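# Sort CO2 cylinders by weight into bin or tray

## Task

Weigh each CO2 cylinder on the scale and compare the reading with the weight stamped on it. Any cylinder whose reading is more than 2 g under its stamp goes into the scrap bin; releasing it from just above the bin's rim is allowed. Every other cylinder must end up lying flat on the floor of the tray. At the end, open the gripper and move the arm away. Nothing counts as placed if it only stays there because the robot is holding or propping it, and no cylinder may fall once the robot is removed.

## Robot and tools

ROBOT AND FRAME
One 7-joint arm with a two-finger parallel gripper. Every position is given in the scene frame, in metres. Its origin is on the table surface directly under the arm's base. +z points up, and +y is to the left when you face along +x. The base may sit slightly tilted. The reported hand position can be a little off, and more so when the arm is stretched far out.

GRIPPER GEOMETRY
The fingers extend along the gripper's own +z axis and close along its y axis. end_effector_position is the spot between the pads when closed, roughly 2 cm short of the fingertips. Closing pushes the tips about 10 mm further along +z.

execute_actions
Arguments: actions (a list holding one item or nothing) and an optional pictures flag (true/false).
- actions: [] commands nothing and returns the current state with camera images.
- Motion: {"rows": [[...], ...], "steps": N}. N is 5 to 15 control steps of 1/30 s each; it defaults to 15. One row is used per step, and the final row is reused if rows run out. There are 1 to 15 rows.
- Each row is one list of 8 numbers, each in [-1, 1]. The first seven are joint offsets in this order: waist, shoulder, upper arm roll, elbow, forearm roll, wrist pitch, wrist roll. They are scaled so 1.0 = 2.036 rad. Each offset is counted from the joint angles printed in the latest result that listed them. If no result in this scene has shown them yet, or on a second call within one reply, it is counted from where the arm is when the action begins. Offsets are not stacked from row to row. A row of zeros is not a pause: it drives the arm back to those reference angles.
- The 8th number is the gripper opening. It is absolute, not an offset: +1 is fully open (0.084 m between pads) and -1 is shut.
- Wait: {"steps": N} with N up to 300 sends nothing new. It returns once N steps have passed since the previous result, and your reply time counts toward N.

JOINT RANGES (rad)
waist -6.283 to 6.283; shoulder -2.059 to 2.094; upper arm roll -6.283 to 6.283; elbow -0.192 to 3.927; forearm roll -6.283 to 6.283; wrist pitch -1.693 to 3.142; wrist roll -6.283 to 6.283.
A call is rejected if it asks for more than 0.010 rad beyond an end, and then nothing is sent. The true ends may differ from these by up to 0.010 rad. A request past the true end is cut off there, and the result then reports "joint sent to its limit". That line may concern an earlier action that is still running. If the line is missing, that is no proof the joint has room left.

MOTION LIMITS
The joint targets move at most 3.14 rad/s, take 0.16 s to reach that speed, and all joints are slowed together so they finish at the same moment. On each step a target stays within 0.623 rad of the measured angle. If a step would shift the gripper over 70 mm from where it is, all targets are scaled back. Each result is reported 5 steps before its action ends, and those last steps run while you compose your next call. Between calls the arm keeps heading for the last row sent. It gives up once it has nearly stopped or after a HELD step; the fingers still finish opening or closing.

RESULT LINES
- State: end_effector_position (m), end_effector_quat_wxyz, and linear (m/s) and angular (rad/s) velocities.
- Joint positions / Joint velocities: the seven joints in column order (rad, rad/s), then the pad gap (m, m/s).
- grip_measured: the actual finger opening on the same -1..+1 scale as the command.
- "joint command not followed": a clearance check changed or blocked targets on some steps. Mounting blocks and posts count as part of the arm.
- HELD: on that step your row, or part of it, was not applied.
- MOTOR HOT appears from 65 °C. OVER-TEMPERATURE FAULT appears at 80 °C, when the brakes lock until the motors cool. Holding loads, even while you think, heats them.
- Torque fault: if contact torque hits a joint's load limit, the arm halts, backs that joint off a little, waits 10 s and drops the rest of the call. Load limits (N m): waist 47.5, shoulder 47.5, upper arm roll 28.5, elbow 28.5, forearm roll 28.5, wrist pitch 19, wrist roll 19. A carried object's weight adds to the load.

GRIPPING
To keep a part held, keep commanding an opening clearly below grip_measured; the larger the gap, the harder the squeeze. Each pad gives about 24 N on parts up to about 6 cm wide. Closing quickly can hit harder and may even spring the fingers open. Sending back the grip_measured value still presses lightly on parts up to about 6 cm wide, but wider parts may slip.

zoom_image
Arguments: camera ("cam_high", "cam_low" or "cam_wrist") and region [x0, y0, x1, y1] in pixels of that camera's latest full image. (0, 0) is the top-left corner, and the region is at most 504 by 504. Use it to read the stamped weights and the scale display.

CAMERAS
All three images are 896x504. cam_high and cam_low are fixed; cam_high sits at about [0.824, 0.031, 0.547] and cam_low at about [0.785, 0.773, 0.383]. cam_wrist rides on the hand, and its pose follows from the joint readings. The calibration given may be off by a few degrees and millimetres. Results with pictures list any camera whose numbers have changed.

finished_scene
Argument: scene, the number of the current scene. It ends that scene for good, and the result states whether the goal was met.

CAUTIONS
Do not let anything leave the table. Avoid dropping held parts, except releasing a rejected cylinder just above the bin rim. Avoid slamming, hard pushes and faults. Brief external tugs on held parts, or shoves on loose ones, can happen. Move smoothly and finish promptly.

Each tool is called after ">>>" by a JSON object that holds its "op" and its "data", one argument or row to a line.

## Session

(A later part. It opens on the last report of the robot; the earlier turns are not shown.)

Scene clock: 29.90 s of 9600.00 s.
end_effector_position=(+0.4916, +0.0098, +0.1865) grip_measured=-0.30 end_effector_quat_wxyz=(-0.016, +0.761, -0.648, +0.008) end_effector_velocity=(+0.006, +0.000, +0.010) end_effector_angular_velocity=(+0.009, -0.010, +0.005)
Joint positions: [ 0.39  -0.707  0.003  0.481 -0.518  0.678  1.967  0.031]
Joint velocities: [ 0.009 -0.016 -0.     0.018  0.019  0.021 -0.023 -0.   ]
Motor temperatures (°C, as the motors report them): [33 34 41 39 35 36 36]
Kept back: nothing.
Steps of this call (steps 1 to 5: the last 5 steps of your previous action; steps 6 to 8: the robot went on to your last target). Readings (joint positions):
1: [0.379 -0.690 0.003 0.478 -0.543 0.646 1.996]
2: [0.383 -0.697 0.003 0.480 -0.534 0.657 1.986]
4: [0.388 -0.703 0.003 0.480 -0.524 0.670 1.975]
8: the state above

>>> {"op": "execute_actions", "data": {
  "actions": [
    {"rows":[[0.346,0.155,0,0.031,-0.137,0.11,-0.254,-0.8]]}
  ]
}}

>>> {"op": "execute_actions", "data": {
  "actions": [
    {"steps":19}
  ]
}}

>>> {"op": "execute_actions", "data": {
  "actions": [
    {"rows":[[0.005,0.08,0,-0.003,-0.048,-0.051,0.07,-0.8]]}
  ]
}}

>>> {"op": "execute_actions", "data": {
  "actions": [
    {"rows":[[0,0,0,0,0,0,0,0.3]],"steps":12}
  ]
}}

>>> {"op": "execute_actions", "data": {
  "actions": [
    {"rows":[[-0.005,-0.09,0,0.003,0.048,0.055,-0.07,0.3]],"steps":12}
  ]
}}

>>> {"op": "execute_actions", "data": {
  "actions": [
    {"rows":[[-0.2,0.085,0,0.21,0.08,-0.02,-0.4,0.3]]}
  ]
}}

>>> {"op": "execute_actions", "data": {
  "actions": [
    {"steps":16}
  ],
  "pictures": true
}}

Scene clock: 30.47 s of 9600.00 s.
end_effector_position=(+0.4516, +0.1054, +0.1809) grip_measured=-0.30 end_effector_quat_wxyz=(-0.005, +0.921, -0.389, -0.018) end_effector_velocity=(-0.194, +0.376, +0.016) end_effector_angular_velocity=(+0.052, +0.032, +2.489)
Joint positions: [ 0.693 -0.567  0.003  0.511 -0.641  0.779  1.736  0.031]
Joint velocities: [ 1.268  0.558 -0.002  0.113 -0.49   0.383 -0.898 -0.   ]
Motor temperatures (°C, as the motors report them): [33 34 41 39 35 36 36]
Steps of this call (steps 1 to 7: the robot went on to your last target; steps 8 to 17: the first 10 steps of this action). Readings (joint positions):
8: [0.391 -0.709 0.003 0.484 -0.516 0.680 1.965]
9: [0.396 -0.707 0.002 0.484 -0.519 0.683 1.960]
11: [0.441 -0.685 -0.001 0.491 -0.540 0.700 1.921]
15: [0.609 -0.604 0.003 0.503 -0.609 0.753 1.796]
17: the state above

Scene clock: 31.10 s of 9600.00 s.
end_effector_position=(+0.3802, +0.2091, +0.1962) grip_measured=-0.30 end_effector_quat_wxyz=(-0.003, +1.000, -0.006, +0.004) end_effector_velocity=(-0.004, +0.006, +0.001) end_effector_angular_velocity=(+0.003, -0.003, +0.030)
Joint positions: [ 1.092 -0.392  0.002  0.544 -0.797  0.902  1.451  0.031]
Joint velocities: [ 0.014  0.009  0.006  0.002 -0.002  0.001 -0.009 -0.   ]
Motor temperatures (°C, as the motors report them): [33 34 41 39 35 36 36]
Kept back: nothing.
Steps of this call (steps 1 to 5: the last 5 steps of your previous action; steps 6 to 19: the robot went on to your last target). Readings (joint positions):
1: [0.736 -0.549 0.003 0.514 -0.658 0.792 1.706]
2: [0.779 -0.530 0.003 0.518 -0.674 0.805 1.676]
4: [0.865 -0.492 0.003 0.525 -0.708 0.831 1.614]
8: [1.028 -0.420 0.005 0.538 -0.770 0.881 1.499]
19: the state above

Scene clock: 31.43 s of 9600.00 s.
end_effector_position=(+0.3490, +0.2335, +0.1579) grip_measured=-0.30 end_effector_quat_wxyz=(+0.000, +1.000, +0.008, -0.001) end_effector_velocity=(+0.013, +0.033, -0.001) end_effector_angular_velocity=(+0.075, -0.038, -0.051)
Joint positions: [ 1.102 -0.236  0.002  0.536 -0.888  0.805  1.585  0.031]
Joint velocities: [ 0.003  0.07  -0.007  0.053 -0.072 -0.085  0.107  0.   ]
Motor temperatures (°C, as the motors report them): [33 34 41 39 35 36 36]
Steps of this call (steps 1 to 10: the first 10 steps of this action). Readings (joint positions):
1: [1.093 -0.392 0.002 0.544 -0.797 0.902 1.451]
2: [1.093 -0.388 0.002 0.545 -0.800 0.898 1.456]
4: [1.096 -0.346 0.001 0.547 -0.828 0.869 1.496]
8: [1.102 -0.246 0.003 0.534 -0.881 0.813 1.573]
10: the state above

Scene clock: 31.83 s of 9600.00 s.
end_effector_position=(+0.3503, +0.2360, +0.1583) grip_measured=+0.29 end_effector_quat_wxyz=(-0.003, +1.000, +0.006, +0.000) end_effector_velocity=(-0.002, -0.003, -0.003) end_effector_angular_velocity=(-0.008, +0.005, +0.002)
Joint positions: [ 1.102 -0.232  0.002  0.54  -0.893  0.799  1.592  0.056]
Joint velocities: [-0.001  0.003 -0.003 -0.005 -0.     0.001 -0.001  0.   ]
Motor temperatures (°C, as the motors report them): [33 34 41 39 35 36 36]
Steps of this call (steps 1 to 5: the last 5 steps of your previous action; steps 6 to 12: the first 7 steps of this action, its rows measured from where the robot was after step 5). Readings (joint positions):
5: [1.102 -0.232 0.002 0.539 -0.893 0.799 1.592]
6: [1.102 -0.231 0.002 0.539 -0.894 0.799 1.592]
7: [1.102 -0.232 0.002 0.539 -0.894 0.799 1.592]
9: [1.102 -0.232 0.002 0.540 -0.893 0.799 1.592]
12: the state above

Scene clock: 32.23 s of 9600.00 s.
end_effector_position=(+0.3816, +0.2142, +0.1945) grip_measured=+0.29 end_effector_quat_wxyz=(-0.007, +1.000, -0.011, +0.010) end_effector_velocity=(+0.159, -0.074, +0.183) end_effector_angular_velocity=(+0.162, -0.132, -0.222)
Joint positions: [ 1.094 -0.378  0.001  0.548 -0.818  0.885  1.482  0.056]
Joint velocities: [-0.038 -0.624 -0.01   0.116  0.28   0.308 -0.41   0.   ]
Motor temperatures (°C, as the motors report them): [33 34 41 39 35 36 36]
Steps of this call (steps 1 to 5: the last 5 steps of your previous action; steps 6 to 12: the first 7 steps of this action, its rows measured from where the robot was after step 5). Readings (joint positions):
5: [1.102 -0.232 0.002 0.539 -0.893 0.799 1.592]
6: [1.102 -0.232 0.002 0.539 -0.893 0.800 1.592]
7: [1.102 -0.236 0.002 0.539 -0.890 0.803 1.587]
9: [1.100 -0.278 0.003 0.537 -0.865 0.832 1.551]
12: the state above

Scene clock: 32.73 s of 9600.00 s.
end_effector_position=(+0.4789, +0.1891, +0.2004) grip_measured=+0.29 end_effector_quat_wxyz=(-0.005, +1.000, +0.026, +0.002) end_effector_velocity=(+0.365, -0.115, -0.015) end_effector_angular_velocity=(-0.013, +0.004, +0.615)
Joint positions: [ 0.899 -0.329  0.002  0.749 -0.72   0.889  1.107  0.056]
Joint velocities: [-0.75   0.326  0.009  0.778  0.296 -0.078 -1.635 -0.   ]
Motor temperatures (°C, as the motors report them): [33 34 41 39 35 36 36]
Steps of this call (steps 1 to 5: the last 5 steps of your previous action; steps 6 to 15: the first 10 steps of this action, its rows measured from where the robot was after step 5). Readings (joint positions):
5: [1.092 -0.410 0.002 0.545 -0.799 0.908 1.454]
6: [1.092 -0.411 0.002 0.544 -0.798 0.909 1.452]
7: [1.089 -0.410 0.003 0.547 -0.796 0.909 1.446]
9: [1.059 -0.397 0.005 0.577 -0.783 0.906 1.397]
13: [0.949 -0.350 0.001 0.696 -0.740 0.895 1.213]
15: the state above

Scene clock: 33.27 s of 9600.00 s.
end_effector_position=(+0.5820, +0.1412, +0.1961) grip_measured=+0.29 end_effector_quat_wxyz=(-0.001, +0.993, +0.115, +0.009) end_effector_velocity=(+0.011, -0.007, +0.002) end_effector_angular_velocity=(-0.001, -0.007, +0.006)
Joint positions: [ 0.688 -0.238  0.003  0.97  -0.636  0.867  0.643  0.056]
Joint velocities: [-0.016  0.004 -0.003  0.021  0.005 -0.001 -0.032 -0.   ]
Motor temperatures (°C, as the motors report them): [33 34 41 39 35 36 36]
Kept back: nothing.
Steps of this call (steps 1 to 5: the last 5 steps of your previous action; steps 6 to 16: the robot went on to your last target). Readings (joint positions):
1: [0.874 -0.318 0.002 0.775 -0.710 0.887 1.052]
2: [0.849 -0.307 0.002 0.801 -0.700 0.884 0.997]
4: [0.799 -0.286 0.002 0.853 -0.681 0.879 0.888]
8: [0.714 -0.250 -0.000 0.943 -0.648 0.870 0.706]
16: the state above
camera_calibration (this result's frames):
cam_wrist: T_world_to_cam=[[0.22621, -0.973988, 0.0132551, 0.0371676], [-0.974043, -0.226297, -0.00551706, 0.668287], [0.00837315, -0.011663, -0.999897, 0.324988], [0, 0, 0, 1]] pos_world=[0.639811, 0.191223, 0.328148]

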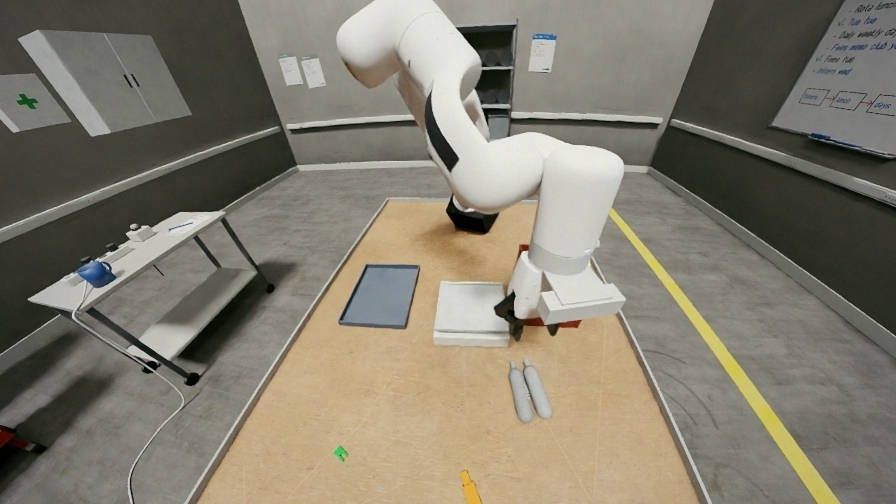

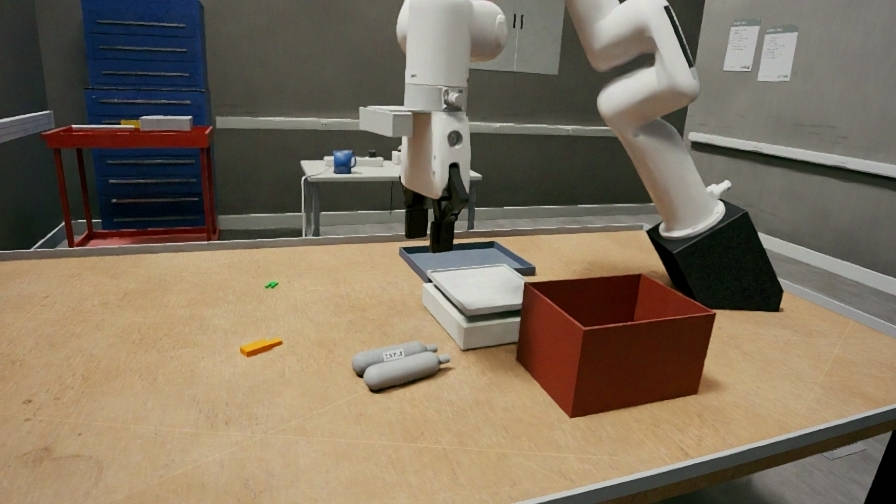

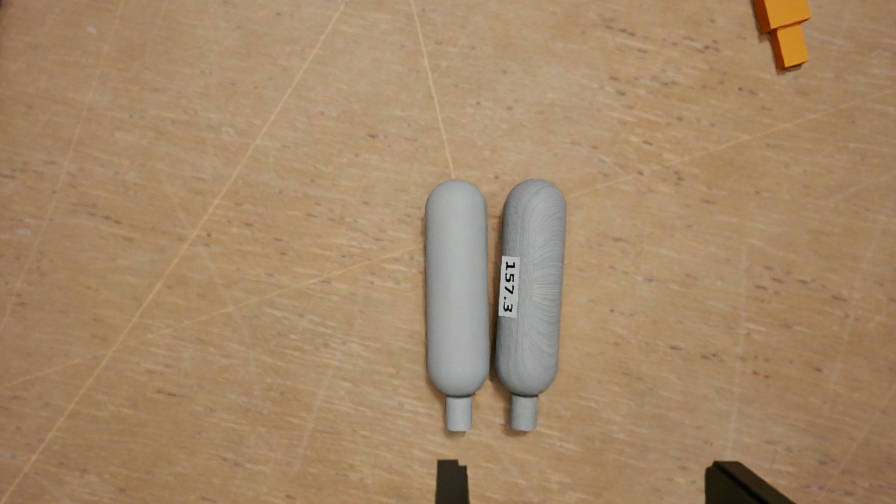

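>>> {"op": "execute_actions", "data": {
  "actions": [
    {"rows":[[-0.105,0.199,0,0.127,0.003,-0.107,-0.036,0.2]]}
  ]
}}

>>> {"op": "execute_actions", "data": {
  "actions": [
    {"steps":12}
  ],
  "pictures": true
}}

Scene clock: 33.97 s of 9600.00 s.
end_effector_position=(+0.6355, +0.1354, +0.1071) grip_measured=+0.19 end_effector_quat_wxyz=(-0.001, +0.995, +0.100, +0.000) end_effector_velocity=(+0.173, -0.054, -0.381) end_effector_angular_velocity=(+0.012, +0.057, -0.125)
Joint positions: [ 0.539  0.043  0.002  1.148 -0.632  0.717  0.591  0.052]
Joint velocities: [-0.567  1.086  0.007  0.691  0.015 -0.583 -0.188  0.   ]
Motor temperatures (°C, as the motors report them): [33 34 41 39 35 36 36]
Steps of this call (steps 1 to 11: the robot went on to your last target; steps 12 to 21: the first 10 steps of this action). Readings (joint positions):
12: [0.685 -0.237 0.002 0.972 -0.636 0.867 0.640]
13: [0.683 -0.233 0.003 0.975 -0.636 0.864 0.639]
15: [0.660 -0.191 0.005 1.007 -0.635 0.838 0.631]
19: [0.578 -0.031 0.002 1.103 -0.633 0.756 0.604]
21: the state above

Scene clock: 34.37 s of 9600.00 s.
end_effector_position=(+0.6545, +0.1282, +0.0643) grip_measured=+0.19 end_effector_quat_wxyz=(-0.003, +0.996, +0.093, -0.001) end_effector_velocity=(-0.005, -0.009, -0.015) end_effector_angular_velocity=(-0.016, +0.022, -0.005)
Joint positions: [ 0.475  0.164  0.004  1.228 -0.63   0.65   0.57   0.052]
Joint velocities: [-0.012  0.022 -0.01  -0.    -0.    -0.002 -0.003 -0.   ]
Motor temperatures (°C, as the motors report them): [33 34 41 39 35 36 36]
Kept back: nothing.
Steps of this call (steps 1 to 5: the last 5 steps of your previous action; steps 6 to 12: the robot went on to your last target). Readings (joint positions):
1: [0.521 0.079 0.002 1.171 -0.631 0.698 0.585]
2: [0.505 0.109 0.002 1.189 -0.631 0.683 0.580]
4: [0.485 0.146 -0.001 1.209 -0.631 0.665 0.574]
8: [0.477 0.161 0.003 1.225 -0.630 0.653 0.571]
12: the state above
camera_calibration (this result's frames):
cam_wrist: T_world_to_cam=[[0.183249, -0.983047, 0.0061724, 0.03964], [-0.982997, -0.183158, 0.0130279, 0.734385], [-0.0116765, -0.00845481, -0.999896, 0.205117], [0, 0, 0, 1]] pos_world=[0.717029, 0.175211, 0.195283]

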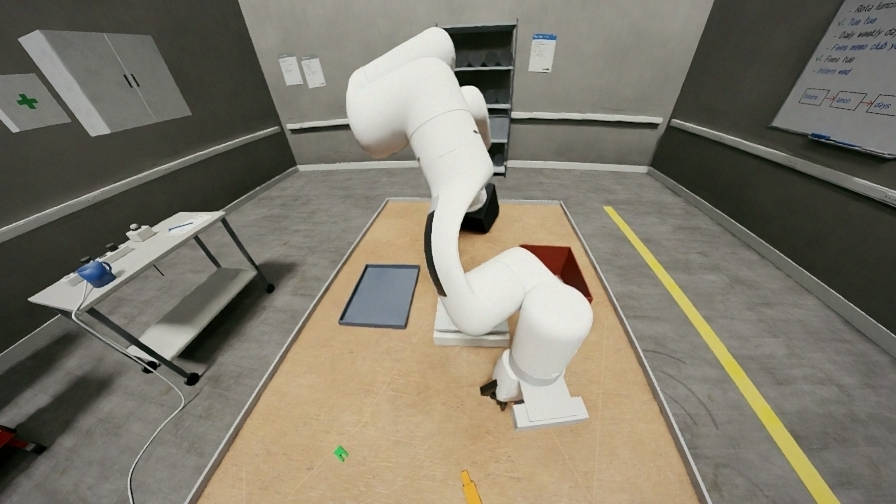

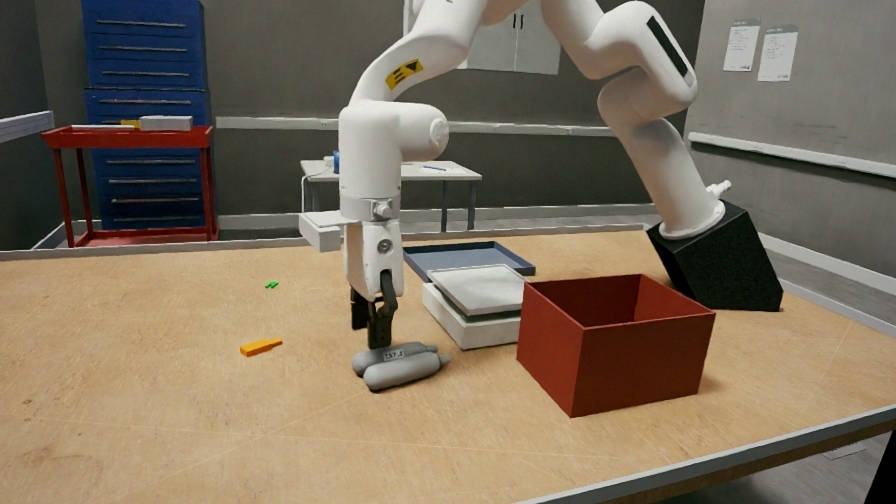

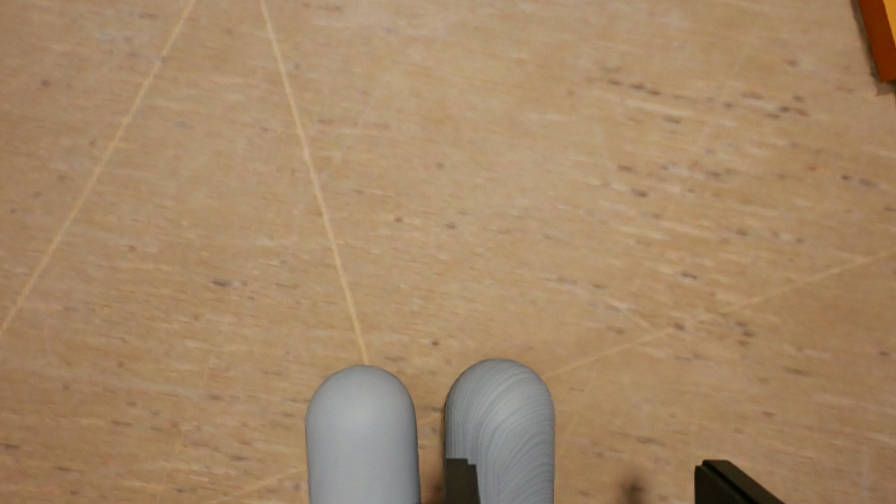

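>>> {"op": "execute_actions", "data": {
  "actions": [
    {"rows":[[-0.004,0.018,0,0.005,-0.01,-0.013,0.008,0.2],[-0.004,0.018,0,0.005,-0.01,-0.013,0.008,0.2],[-0.004,0.018,0,0.005,-0.01,-0.013,0.008,0.2],[-0.004,0.018,0,0.005,-0.01,-0.013,0.008,0.2],[-0.0045,0.0195,0,0.0055,-0.011,-0.014,0.009,0.2],[-0.005,0.021,0,0.006,-0.012,-0.015,0.009,0.2],[-0.0055,0.0225,0,0.0065,-0.0125,-0.016,0.01,0.2],[-0.006,0.024,0,0.007,-0.013,-0.017,0.011,0.2],[-0.0065,0.0255,0,0.0075,-0.014,-0.018,0.011,0.2],[-0.007,0.027,0,0.008,-0.015,-0.019,0.012,0.2],[-0.0075,0.0285,0,0.0085,-0.0155,-0.02,0.013,0.2],[-0.008,0.03,0,0.009,-0.016,-0.021,0.013,0.2],[-0.0085,0.0315,0,0.009,-0.017,-0.022,0.014,0.2],[-0.009,0.033,0,0.0095,-0.018,-0.023,0.015,0.2]]}
  ]
}}

>>> {"op": "execute_actions", "data": {
  "actions": [
    {"rows":[[-0.0005,0.002,0,0.0005,-0.001,-0.0015,0.001,0.2],[-0.001,0.004,0,0.001,-0.002,-0.003,0.002,0.2],[-0.0015,0.006,0,0.0015,-0.003,-0.0045,0.002,0.2],[-0.002,0.008,0,0.002,-0.004,-0.006,0.003,0.2],[-0.003,0.01,0,0.003,-0.005,-0.0075,0.004,0.2],[-0.004,0.013,0,0.004,-0.006,-0.0095,0.005,0.2],[-0.005,0.016,0,0.004,-0.008,-0.012,0.005,0.2]]}
  ],
  "pictures": true
}}

Scene clock: 35.10 s of 9600.00 s.
end_effector_position=(+0.6538, +0.1317, +0.0459) grip_measured=+0.19 end_effector_quat_wxyz=(-0.003, +0.996, +0.094, +0.001) end_effector_velocity=(+0.012, +0.005, -0.027) end_effector_angular_velocity=(+0.007, -0.031, -0.005)
Joint positions: [ 0.465  0.209  0.005  1.241 -0.655  0.618  0.59   0.052]
Joint velocities: [-0.027  0.081  0.004  0.046 -0.051 -0.066  0.039 -0.   ]
Motor temperatures (°C, as the motors report them): [33 34 41 39 35 36 36]
Steps of this call (steps 1 to 12: the robot went on to your last target; steps 13 to 22: the first 10 steps of this action). Readings (joint positions):
13: [0.474 0.167 0.003 1.228 -0.630 0.649 0.570]
14: [0.473 0.171 0.003 1.230 -0.633 0.645 0.572]
16: [0.470 0.187 0.004 1.236 -0.643 0.633 0.580]
20: [0.466 0.204 0.004 1.238 -0.652 0.623 0.587]
22: the state above

Scene clock: 35.60 s of 9600.00 s.
end_effector_position=(+0.6515, +0.1317, +0.0264) grip_measured=+0.19 end_effector_quat_wxyz=(-0.002, +0.996, +0.095, -0.001) end_effector_velocity=(-0.021, -0.007, -0.043) end_effector_angular_velocity=(-0.020, +0.041, +0.016)
Joint positions: [ 0.45   0.253  0.003  1.252 -0.677  0.587  0.606  0.052]
Joint velocities: [-0.025  0.075 -0.009 -0.008 -0.031 -0.04   0.012 -0.   ]
Motor temperatures (°C, as the motors report them): [33 34 41 39 35 36 36]
Steps of this call (steps 1 to 5: the last 5 steps of your previous action; steps 6 to 15: the first 10 steps of this action, its rows measured from where the robot was after step 5). Readings (joint positions):
5: [0.459 0.225 0.004 1.245 -0.663 0.608 0.597]
6: [0.458 0.227 0.004 1.246 -0.664 0.606 0.598]
7: [0.458 0.228 0.003 1.246 -0.665 0.606 0.599]
9: [0.457 0.231 0.004 1.247 -0.667 0.603 0.600]
13: [0.453 0.246 0.004 1.252 -0.674 0.591 0.605]
15: the state above
camera_calibration (this result's frames):
cam_wrist: T_world_to_cam=[[0.186748, -0.982371, 0.00845399, 0.0414509], [-0.982337, -0.186624, 0.0136299, 0.732573], [-0.0118119, -0.01085, -0.999871, 0.167634], [0, 0, 0, 1]] pos_world=[0.713873, 0.179255, 0.157277]

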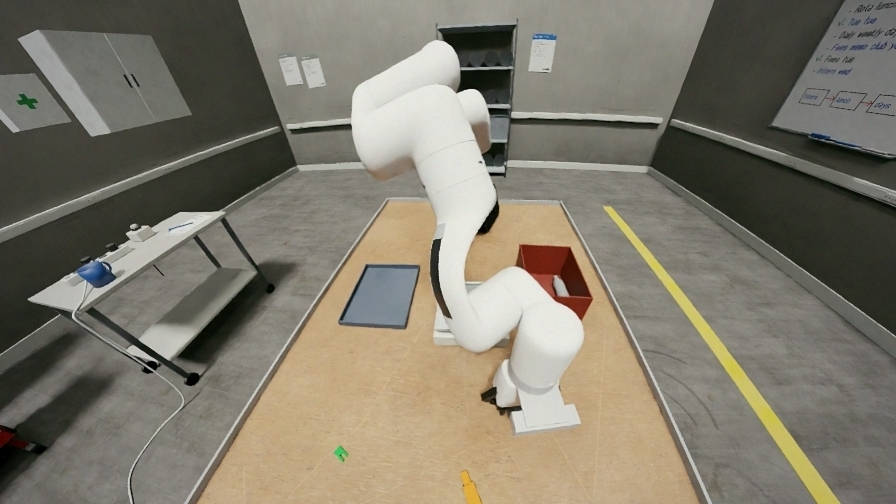

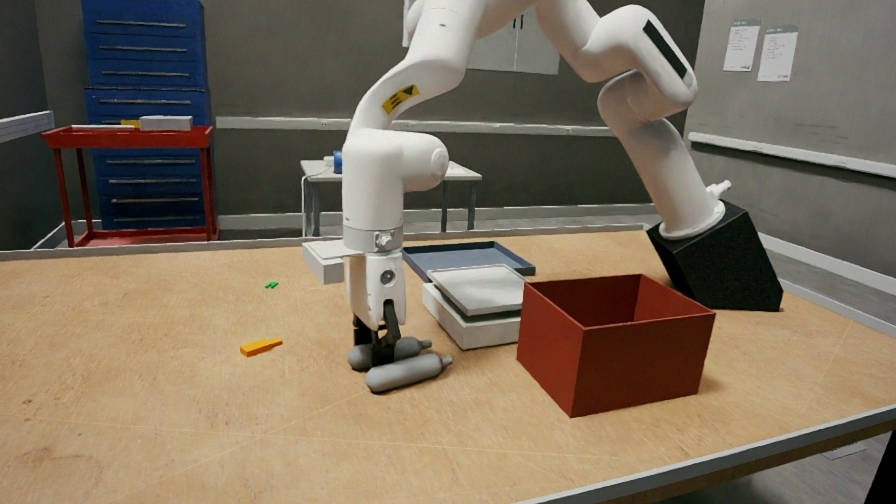

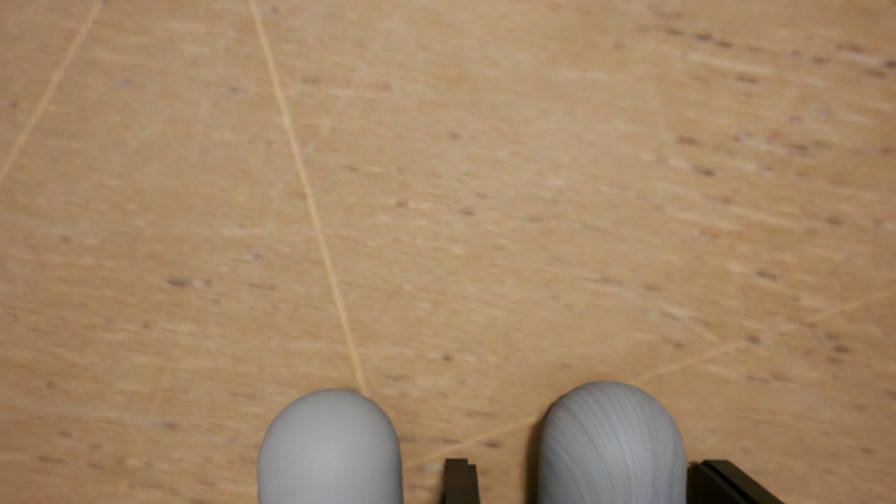

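>>> {"op": "execute_actions", "data": {
  "actions": [
    {"rows":[[0,-0.009,0,-0.024,-0.004,-0.015,0,0.2],[0,-0.009,0,-0.024,-0.004,-0.015,0,0.2],[0,-0.009,0,-0.024,-0.004,-0.015,0,0.2],[0,-0.009,0,-0.024,-0.004,-0.015,0,0.2],[0,-0.009,0,-0.024,-0.004,-0.015,0,0.2],[0,-0.009,0,-0.024,-0.004,-0.015,0,0.1],[0,-0.009,0,-0.024,-0.004,-0.015,0,0],[0,-0.009,0,-0.024,-0.004,-0.015,0,-0.1],[0,-0.009,0,-0.024,-0.004,-0.015,0,-0.2],[0,-0.009,0,-0.024,-0.004,-0.015,0,-0.3],[0,-0.009,0,-0.024,-0.004,-0.015,0,-0.4],[0,-0.009,0,-0.024,-0.004,-0.015,0,-0.6],[0,-0.009,0,-0.024,-0.004,-0.015,0,-0.8]]}
  ]
}}

>>> {"op": "execute_actions", "data": {
  "actions": [
    {"steps":8}
  ]
}}

>>> {"op": "execute_actions", "data": {
  "actions": [
    {"rows":[[0.055,-0.19,0,-0.035,0.055,0.135,0.1,-0.8]]}
  ]
}}

>>> {"op": "execute_actions", "data": {
  "actions": []
}}

Scene clock: 36.20 s of 9600.00 s.
end_effector_position=(+0.6386, +0.1344, +0.0248) grip_measured=-0.25 end_effector_quat_wxyz=(-0.009, +0.995, +0.103, -0.002) end_effector_velocity=(-0.001, -0.001, +0.001) end_effector_angular_velocity=(+0.005, -0.005, +0.002)
Joint positions: [ 0.45   0.235  0.004  1.205 -0.685  0.558  0.606  0.033]
Joint velocities: [-0.001 -0.009 -0.003 -0.014 -0.003 -0.013 -0.001 -0.133]
Motor temperatures (°C, as the motors report them): [33 34 41 39 35 36 36]
Steps of this call (steps 1 to 5: the last 5 steps of your previous action; steps 6 to 8: the robot went on to your last target; steps 9 to 18: the first 10 steps of this action). Readings (joint positions):
9: [0.449 0.257 0.004 1.253 -0.679 0.583 0.607]
10: [0.449 0.255 0.004 1.249 -0.680 0.580 0.607]
12: [0.450 0.244 0.003 1.225 -0.683 0.568 0.606]
16: [0.450 0.236 0.004 1.207 -0.685 0.559 0.606]
18: the state above

Scene clock: 36.47 s of 9600.00 s.
end_effector_position=(+0.6384, +0.1343, +0.0248) grip_measured=-0.30 end_effector_quat_wxyz=(-0.009, +0.995, +0.103, -0.002) end_effector_velocity=(-0.001, -0.001, -0.001) end_effector_angular_velocity=(-0.002, +0.002, +0.001)
Joint positions: [ 0.45   0.235  0.003  1.204 -0.685  0.557  0.606  0.031]
Joint velocities: [-0.    -0.001 -0.001 -0.002 -0.     0.001 -0.001  0.   ]
Motor temperatures (°C, as the motors report them): [33 34 41 39 35 36 36]
Kept back: nothing.
Steps of this call (steps 1 to 5: the last 5 steps of your previous action; steps 6 to 8: the robot went on to your last target). Readings (joint positions):
1: [0.450 0.235 0.004 1.205 -0.685 0.557 0.606]
2: [0.450 0.235 0.004 1.204 -0.685 0.557 0.606]
4: [0.450 0.235 0.003 1.204 -0.685 0.557 0.606]
8: the state above

Scene clock: 36.80 s of 9600.00 s.
end_effector_position=(+0.6549, +0.1190, +0.1344) grip_measured=-0.30 end_effector_quat_wxyz=(-0.004, +1.000, +0.002, +0.020) end_effector_velocity=(-0.007, -0.079, +0.421) end_effector_angular_velocity=(+0.039, -0.092, -0.825)
Joint positions: [ 0.522 -0.014  0.004  1.16  -0.613  0.732  0.736  0.031]
Joint velocities: [ 0.29  -1.003 -0.005 -0.21   0.292  0.721  0.531 -0.   ]
Motor temperatures (°C, as the motors report them): [33 34 41 39 35 36 36]
Steps of this call (steps 1 to 10: the first 10 steps of this action). Readings (joint positions):
1: [0.450 0.234 0.003 1.204 -0.685 0.557 0.606]
2: [0.452 0.231 0.003 1.202 -0.683 0.561 0.609]
4: [0.463 0.192 0.001 1.188 -0.670 0.595 0.633]
8: [0.503 0.053 0.004 1.172 -0.633 0.685 0.702]
10: the state above

Scene clock: 36.97 s of 9600.00 s.
end_effector_position=(+0.6549, +0.1095, +0.1878) grip_measured=-0.30 end_effector_quat_wxyz=(-0.010, +0.998, -0.048, +0.029) end_effector_velocity=(-0.019, -0.025, +0.093) end_effector_angular_velocity=(+0.019, +0.008, -0.213)
Joint positions: [ 0.557 -0.137  0.005  1.141 -0.579  0.815  0.798  0.031]
Joint velocities: [ 0.072 -0.24  -0.007 -0.055  0.075  0.187  0.139 -0.   ]
Motor temperatures (°C, as the motors report them): [33 34 41 39 35 36 36]
Kept back: nothing.
Steps of this call (steps 1 to 5: the last 5 steps of your previous action). Readings (joint positions):
1: [0.532 -0.047 0.004 1.153 -0.604 0.756 0.754]
2: [0.541 -0.080 0.004 1.147 -0.594 0.779 0.771]
4: [0.554 -0.126 0.005 1.142 -0.582 0.807 0.792]
5: the state above
camera_calibration (this result's frames):
cam_wrist: T_world_to_cam=[[-0.096587, -0.995267, -0.0106744, 0.208168], [-0.994261, 0.0969739, -0.0451866, 0.717355], [0.0460079, 0.00624872, -0.998922, 0.288891], [0, 0, 0, 1]] pos_world=[0.720053, 0.135813, 0.323216]

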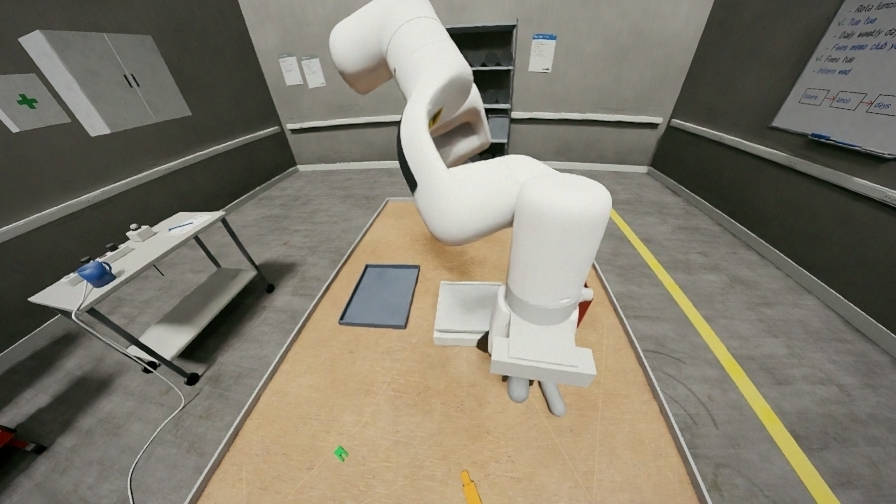

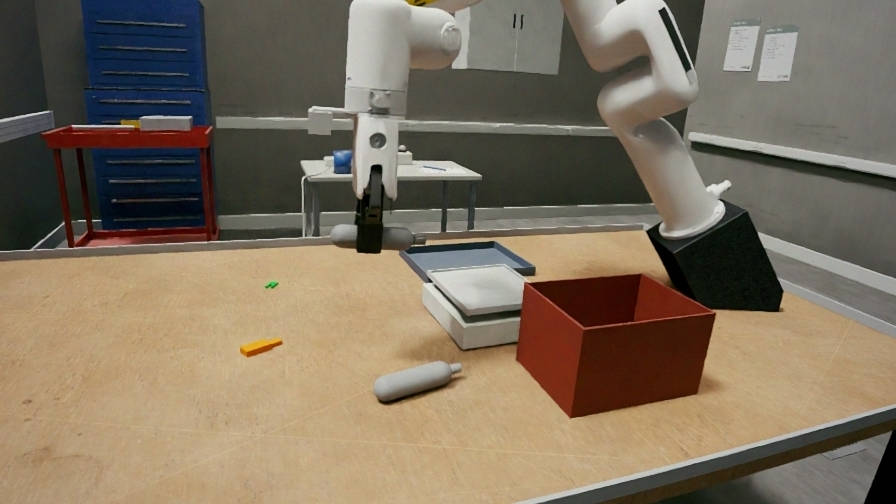

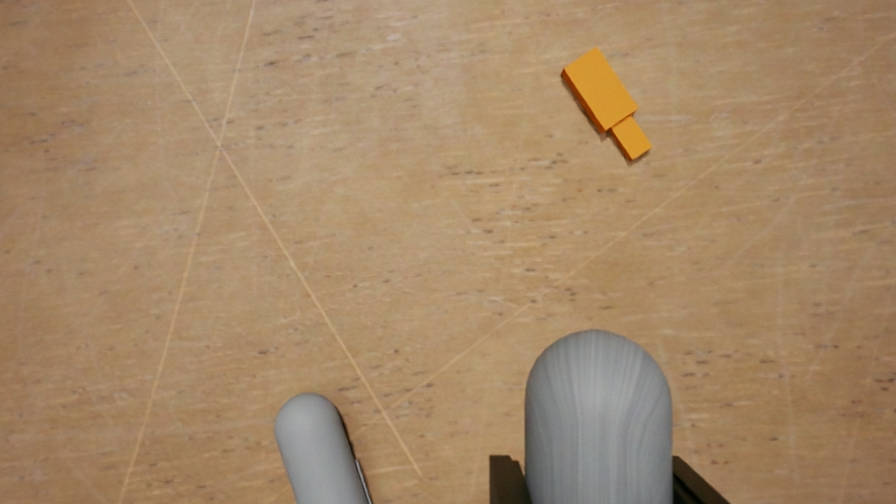

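>>> {"op": "execute_actions", "data": {
  "actions": [
    {"rows":[[-0.104,-0.281,0,-0.386,-0.025,-0.118,0.689,-0.8]]}
  ]
}}

>>> {"op": "execute_actions", "data": {
  "actions": [
    {"steps":24}
  ]
}}

>>> {"op": "execute_actions", "data": {
  "actions": [
    {"rows":[[-0.05,0.12,0,0.004,-0.072,-0.107,0.03,-0.8]]}
  ]
}}

>>> {"op": "execute_actions", "data": {
  "actions": [
    {"rows":[[0,0.002,0,0,0,-0.002,0,-0.8],[0,0.002,0,0,0,-0.002,0,-0.8],[0,0.002,0,0,0,-0.002,0,-0.8],[0,0.002,0,0,0,-0.002,0,-0.8]],"steps":8}
  ],
  "pictures": true
}}

Scene clock: 37.47 s of 9600.00 s.
end_effector_position=(+0.5823, +0.0453, +0.1878) grip_measured=-0.30 end_effector_quat_wxyz=(-0.007, +0.969, -0.243, +0.035) end_effector_velocity=(-0.377, -0.142, -0.112) end_effector_angular_velocity=(+0.026, +0.169, -1.515)
Joint positions: [ 0.458 -0.416  0.002  0.795 -0.6    0.71   1.155  0.031]
Joint velocities: [-0.328 -0.849  0.03  -1.355 -0.087 -0.392  1.539 -0.   ]
Motor temperatures (°C, as the motors report them): [33 34 41 39 35 36 36]
Steps of this call (steps 1 to 5: the robot went on to your last target; steps 6 to 15: the first 10 steps of this action). Readings (joint positions):
6: [0.561 -0.148 0.003 1.130 -0.574 0.830 0.809]
7: [0.560 -0.152 0.003 1.126 -0.574 0.828 0.815]
9: [0.545 -0.192 0.006 1.080 -0.578 0.808 0.863]
13: [0.482 -0.355 0.001 0.888 -0.594 0.738 1.056]
15: the state above

Scene clock: 38.27 s of 9600.00 s.
end_effector_position=(+0.4563, +0.0049, +0.1525) grip_measured=-0.30 end_effector_quat_wxyz=(-0.003, +0.716, -0.698, +0.018) end_effector_velocity=(-0.002, -0.000, -0.001) end_effector_angular_velocity=(+0.002, +0.000, -0.018)
Joint positions: [ 0.345 -0.708  0.005  0.356 -0.63   0.575  2.199  0.031]
Joint velocities: [-0.002 -0.005 -0.001 -0.007  0.    -0.003  0.017 -0.   ]
Motor temperatures (°C, as the motors report them): [33 34 41 39 35 36 36]
Kept back: nothing.
Steps of this call (steps 1 to 5: the last 5 steps of your previous action; steps 6 to 24: the robot went on to your last target). Readings (joint positions):
1: [0.447 -0.444 0.003 0.750 -0.603 0.697 1.208]
2: [0.437 -0.471 0.003 0.708 -0.606 0.684 1.265]
4: [0.416 -0.525 0.003 0.627 -0.612 0.659 1.392]
8: [0.378 -0.623 0.004 0.482 -0.622 0.614 1.719]
24: the state above

Scene clock: 38.60 s of 9600.00 s.
end_effector_position=(+0.4422, +0.0121, +0.0919) grip_measured=-0.30 end_effector_quat_wxyz=(+0.007, +0.734, -0.679, -0.003) end_effector_velocity=(+0.014, +0.015, -0.039) end_effector_angular_velocity=(+0.070, -0.042, +0.040)
Joint positions: [ 0.251 -0.479  0.004  0.359 -0.765  0.376  2.255  0.031]
Joint velocities: [-0.094  0.197  0.006  0.044 -0.145 -0.235  0.062 -0.   ]
Motor temperatures (°C, as the motors report them): [33 34 41 39 35 36 36]
Steps of this call (steps 1 to 10: the first 10 steps of this action). Readings (joint positions):
1: [0.345 -0.708 0.005 0.356 -0.630 0.574 2.199]
2: [0.343 -0.704 0.005 0.356 -0.634 0.569 2.201]
4: [0.324 -0.660 0.005 0.360 -0.662 0.525 2.213]
8: [0.262 -0.504 0.004 0.359 -0.749 0.399 2.248]
10: the state above

Scene clock: 38.87 s of 9600.00 s.
end_effector_position=(+0.4453, +0.0137, +0.0900) grip_measured=-0.30 end_effector_quat_wxyz=(+0.001, +0.735, -0.678, -0.003) end_effector_velocity=(+0.000, +0.007, -0.002) end_effector_angular_velocity=(+0.017, -0.001, +0.005)
Joint positions: [ 0.245 -0.465  0.005  0.365 -0.775  0.357  2.259  0.031]
Joint velocities: [ 0.005  0.014  0.002  0.002  0.007 -0.019 -0.002 -0.   ]
Motor temperatures (°C, as the motors report them): [33 34 41 39 35 36 36]
Steps of this call (steps 1 to 5: the last 5 steps of your previous action; steps 6 to 8: the first 3 steps of this action, its rows measured from where the robot was after step 5). Readings (joint positions):
5: [0.245 -0.467 0.005 0.365 -0.775 0.359 2.259]
6: [0.245 -0.467 0.005 0.365 -0.775 0.358 2.259]
7: [0.245 -0.466 0.005 0.365 -0.775 0.358 2.259]
8: the state above
camera_calibration (this result's frames):
cam_wrist: T_world_to_cam=[[-0.996739, -0.0784733, 0.018816, 0.477136], [-0.0781978, 0.996826, 0.0149579, 0.0881098], [-0.0199301, 0.0134377, -0.999711, 0.230816], [0, 0, 0, 1]] pos_world=[0.48707, -0.0534893, 0.220454]

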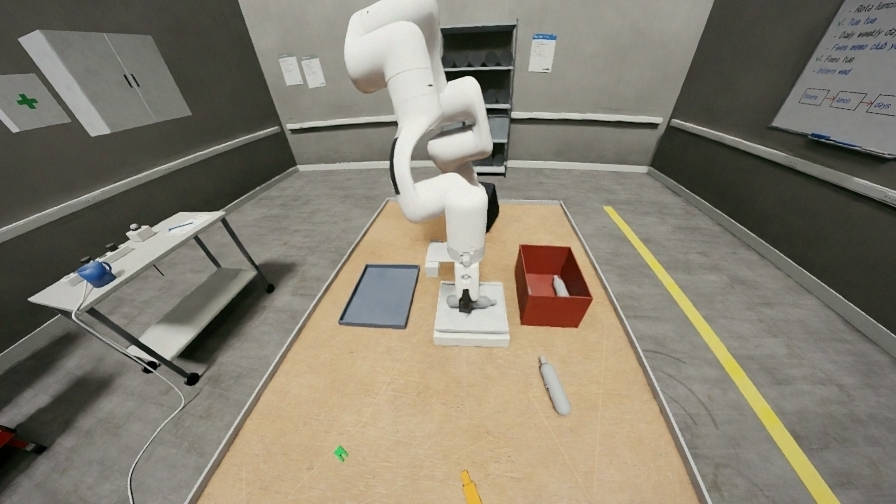

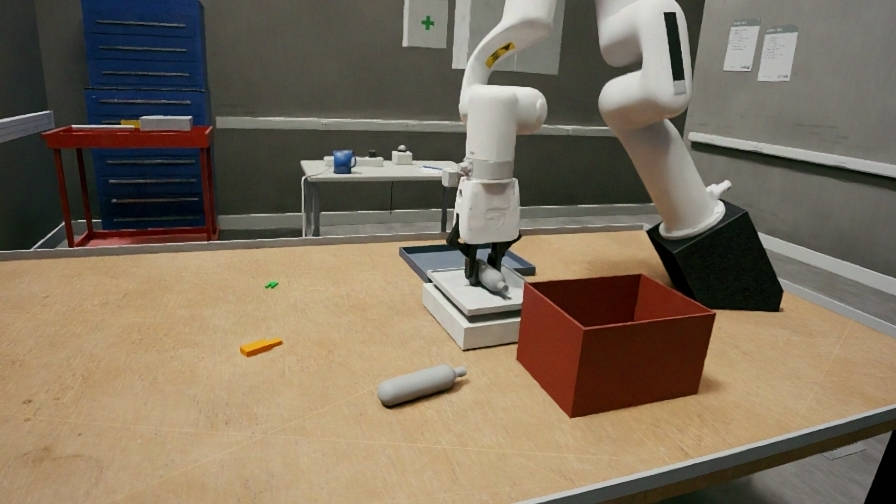

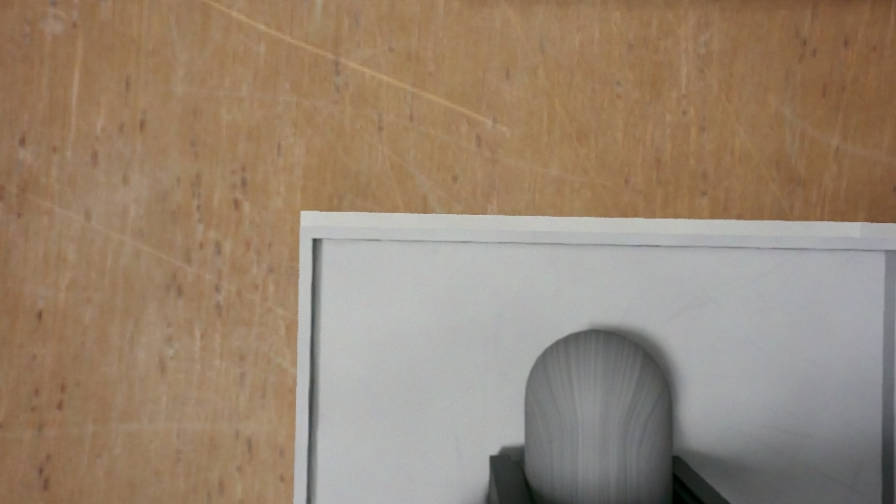

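>>> {"op": "execute_actions", "data": {
  "actions": [
    {"rows":[[0,0,0,0,0,0,0,-0.3],[0,0,0,0,0,0,0,-0.15],[0,0,0,0,0,0,0,0.1],[0,0,0,0,0,0,0,0.5]],"steps":9}
  ]
}}

>>> {"op": "execute_actions", "data": {
  "actions": [
    {"rows":[[0.085,-0.124,0,0.003,0.054,0.116,-0.004,0.5]]}
  ]
}}

>>> {"op": "execute_actions", "data": {
  "actions": [
    {"steps":25}
  ],
  "pictures": true
}}

Scene clock: 39.17 s of 9600.00 s.
end_effector_position=(+0.4455, +0.0139, +0.0901) grip_measured=+0.04 end_effector_quat_wxyz=(+0.001, +0.735, -0.678, -0.003) end_effector_velocity=(+0.005, -0.002, +0.004) end_effector_angular_velocity=(-0.003, -0.013, -0.003)
Joint positions: [ 0.245 -0.465  0.005  0.365 -0.775  0.356  2.259  0.046]
Joint velocities: [-0.    -0.012  0.001  0.005 -0.001  0.004  0.001  0.202]
Motor temperatures (°C, as the motors report them): [33 34 41 39 35 36 36]
Steps of this call (steps 1 to 5: the last 5 steps of your previous action; steps 6 to 9: the first 4 steps of this action). Readings (joint positions):
6: [0.245 -0.464 0.005 0.365 -0.775 0.355 2.259]
7: [0.245 -0.464 0.005 0.365 -0.775 0.356 2.259]
9: the state above

Scene clock: 39.67 s of 9600.00 s.
end_effector_position=(+0.4664, +0.0254, +0.1624) grip_measured=+0.49 end_effector_quat_wxyz=(-0.025, +0.725, -0.688, +0.027) end_effector_velocity=(-0.035, +0.003, +0.045) end_effector_angular_velocity=(-0.008, +0.054, -0.035)
Joint positions: [ 0.405 -0.701  0.006  0.374 -0.675  0.57   2.252  0.065]
Joint velocities: [ 0.169 -0.221 -0.019 -0.047  0.115  0.272 -0.008 -0.   ]
Motor temperatures (°C, as the motors report them): [33 34 41 39 35 36 36]
Steps of this call (steps 1 to 5: the last 5 steps of your previous action; steps 6 to 15: the first 10 steps of this action, its rows measured from where the robot was after step 5). Readings (joint positions):
5: [0.245 -0.466 0.005 0.365 -0.775 0.357 2.259]
6: [0.245 -0.466 0.005 0.365 -0.775 0.357 2.259]
7: [0.249 -0.470 0.004 0.364 -0.773 0.363 2.259]
9: [0.280 -0.514 0.003 0.363 -0.752 0.409 2.258]
13: [0.385 -0.673 0.007 0.374 -0.687 0.544 2.253]
15: the state above

Scene clock: 40.50 s of 9600.00 s.
end_effector_position=(+0.4634, +0.0257, +0.1658) grip_measured=+0.49 end_effector_quat_wxyz=(-0.023, +0.724, -0.689, +0.025) end_effector_velocity=(+0.001, +0.000, +0.001) end_effector_angular_velocity=(+0.002, -0.004, +0.000)
Joint positions: [ 0.418 -0.718  0.005  0.371 -0.665  0.593  2.251  0.065]
Joint velocities: [ 0.    -0.    -0.     0.001 -0.001 -0.002 -0.     0.   ]
Motor temperatures (°C, as the motors report them): [33 34 41 39 35 36 36]
Kept back: nothing.
Steps of this call (steps 1 to 5: the last 5 steps of your previous action; steps 6 to 25: the robot went on to your last target). Readings (joint positions):
1: [0.409 -0.707 0.005 0.373 -0.672 0.578 2.252]
2: [0.412 -0.710 0.005 0.371 -0.669 0.583 2.251]
4: [0.415 -0.713 0.005 0.370 -0.667 0.589 2.251]
8: [0.417 -0.716 0.005 0.370 -0.666 0.592 2.251]
25: the state above
camera_calibration (this result's frames):
cam_wrist: T_world_to_cam=[[-0.997295, -0.0491945, -0.0546041, 0.506425], [-0.0496678, 0.998739, 0.00734371, 0.0644826], [0.054174, 0.0100359, -0.998481, 0.272277], [0, 0, 0, 1]] pos_world=[0.493508, -0.0422205, 0.299043]

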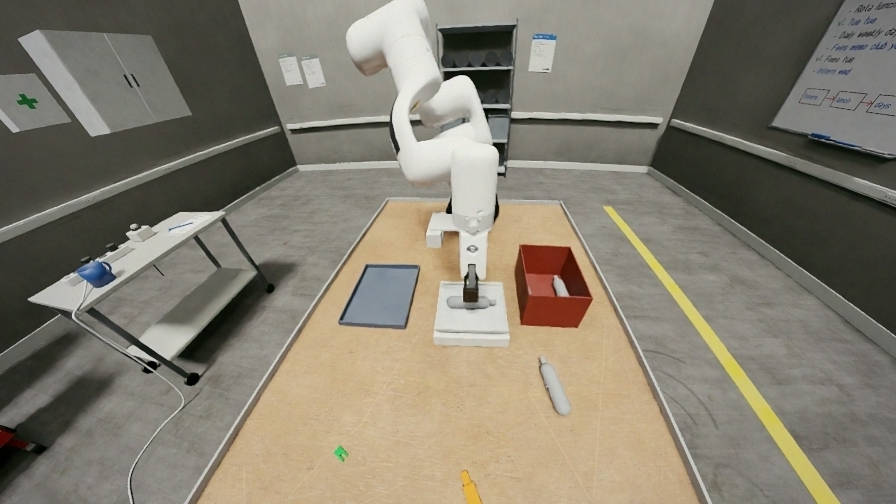

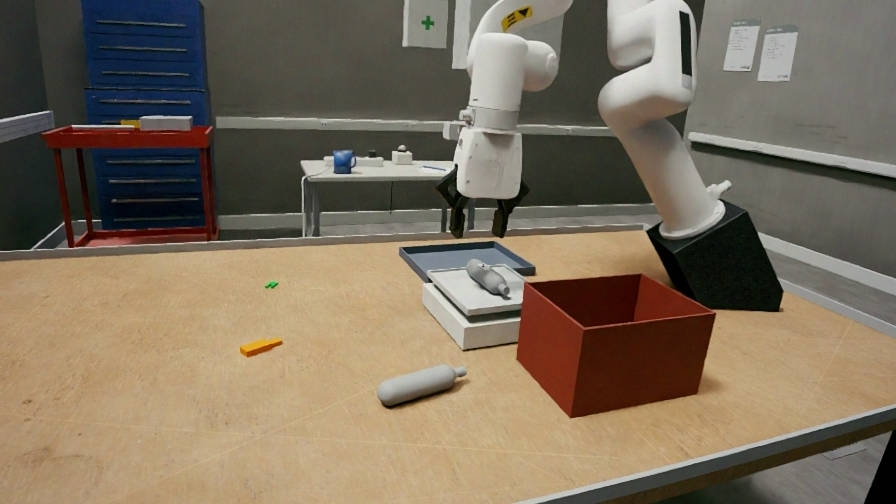

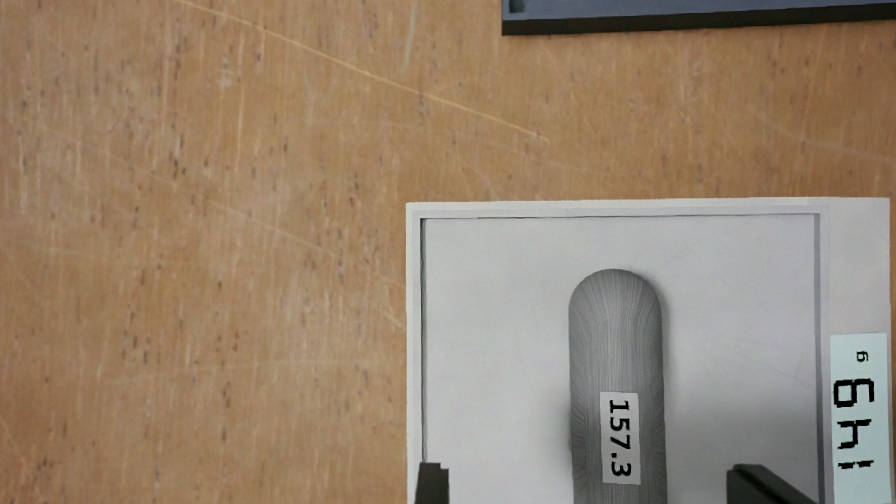

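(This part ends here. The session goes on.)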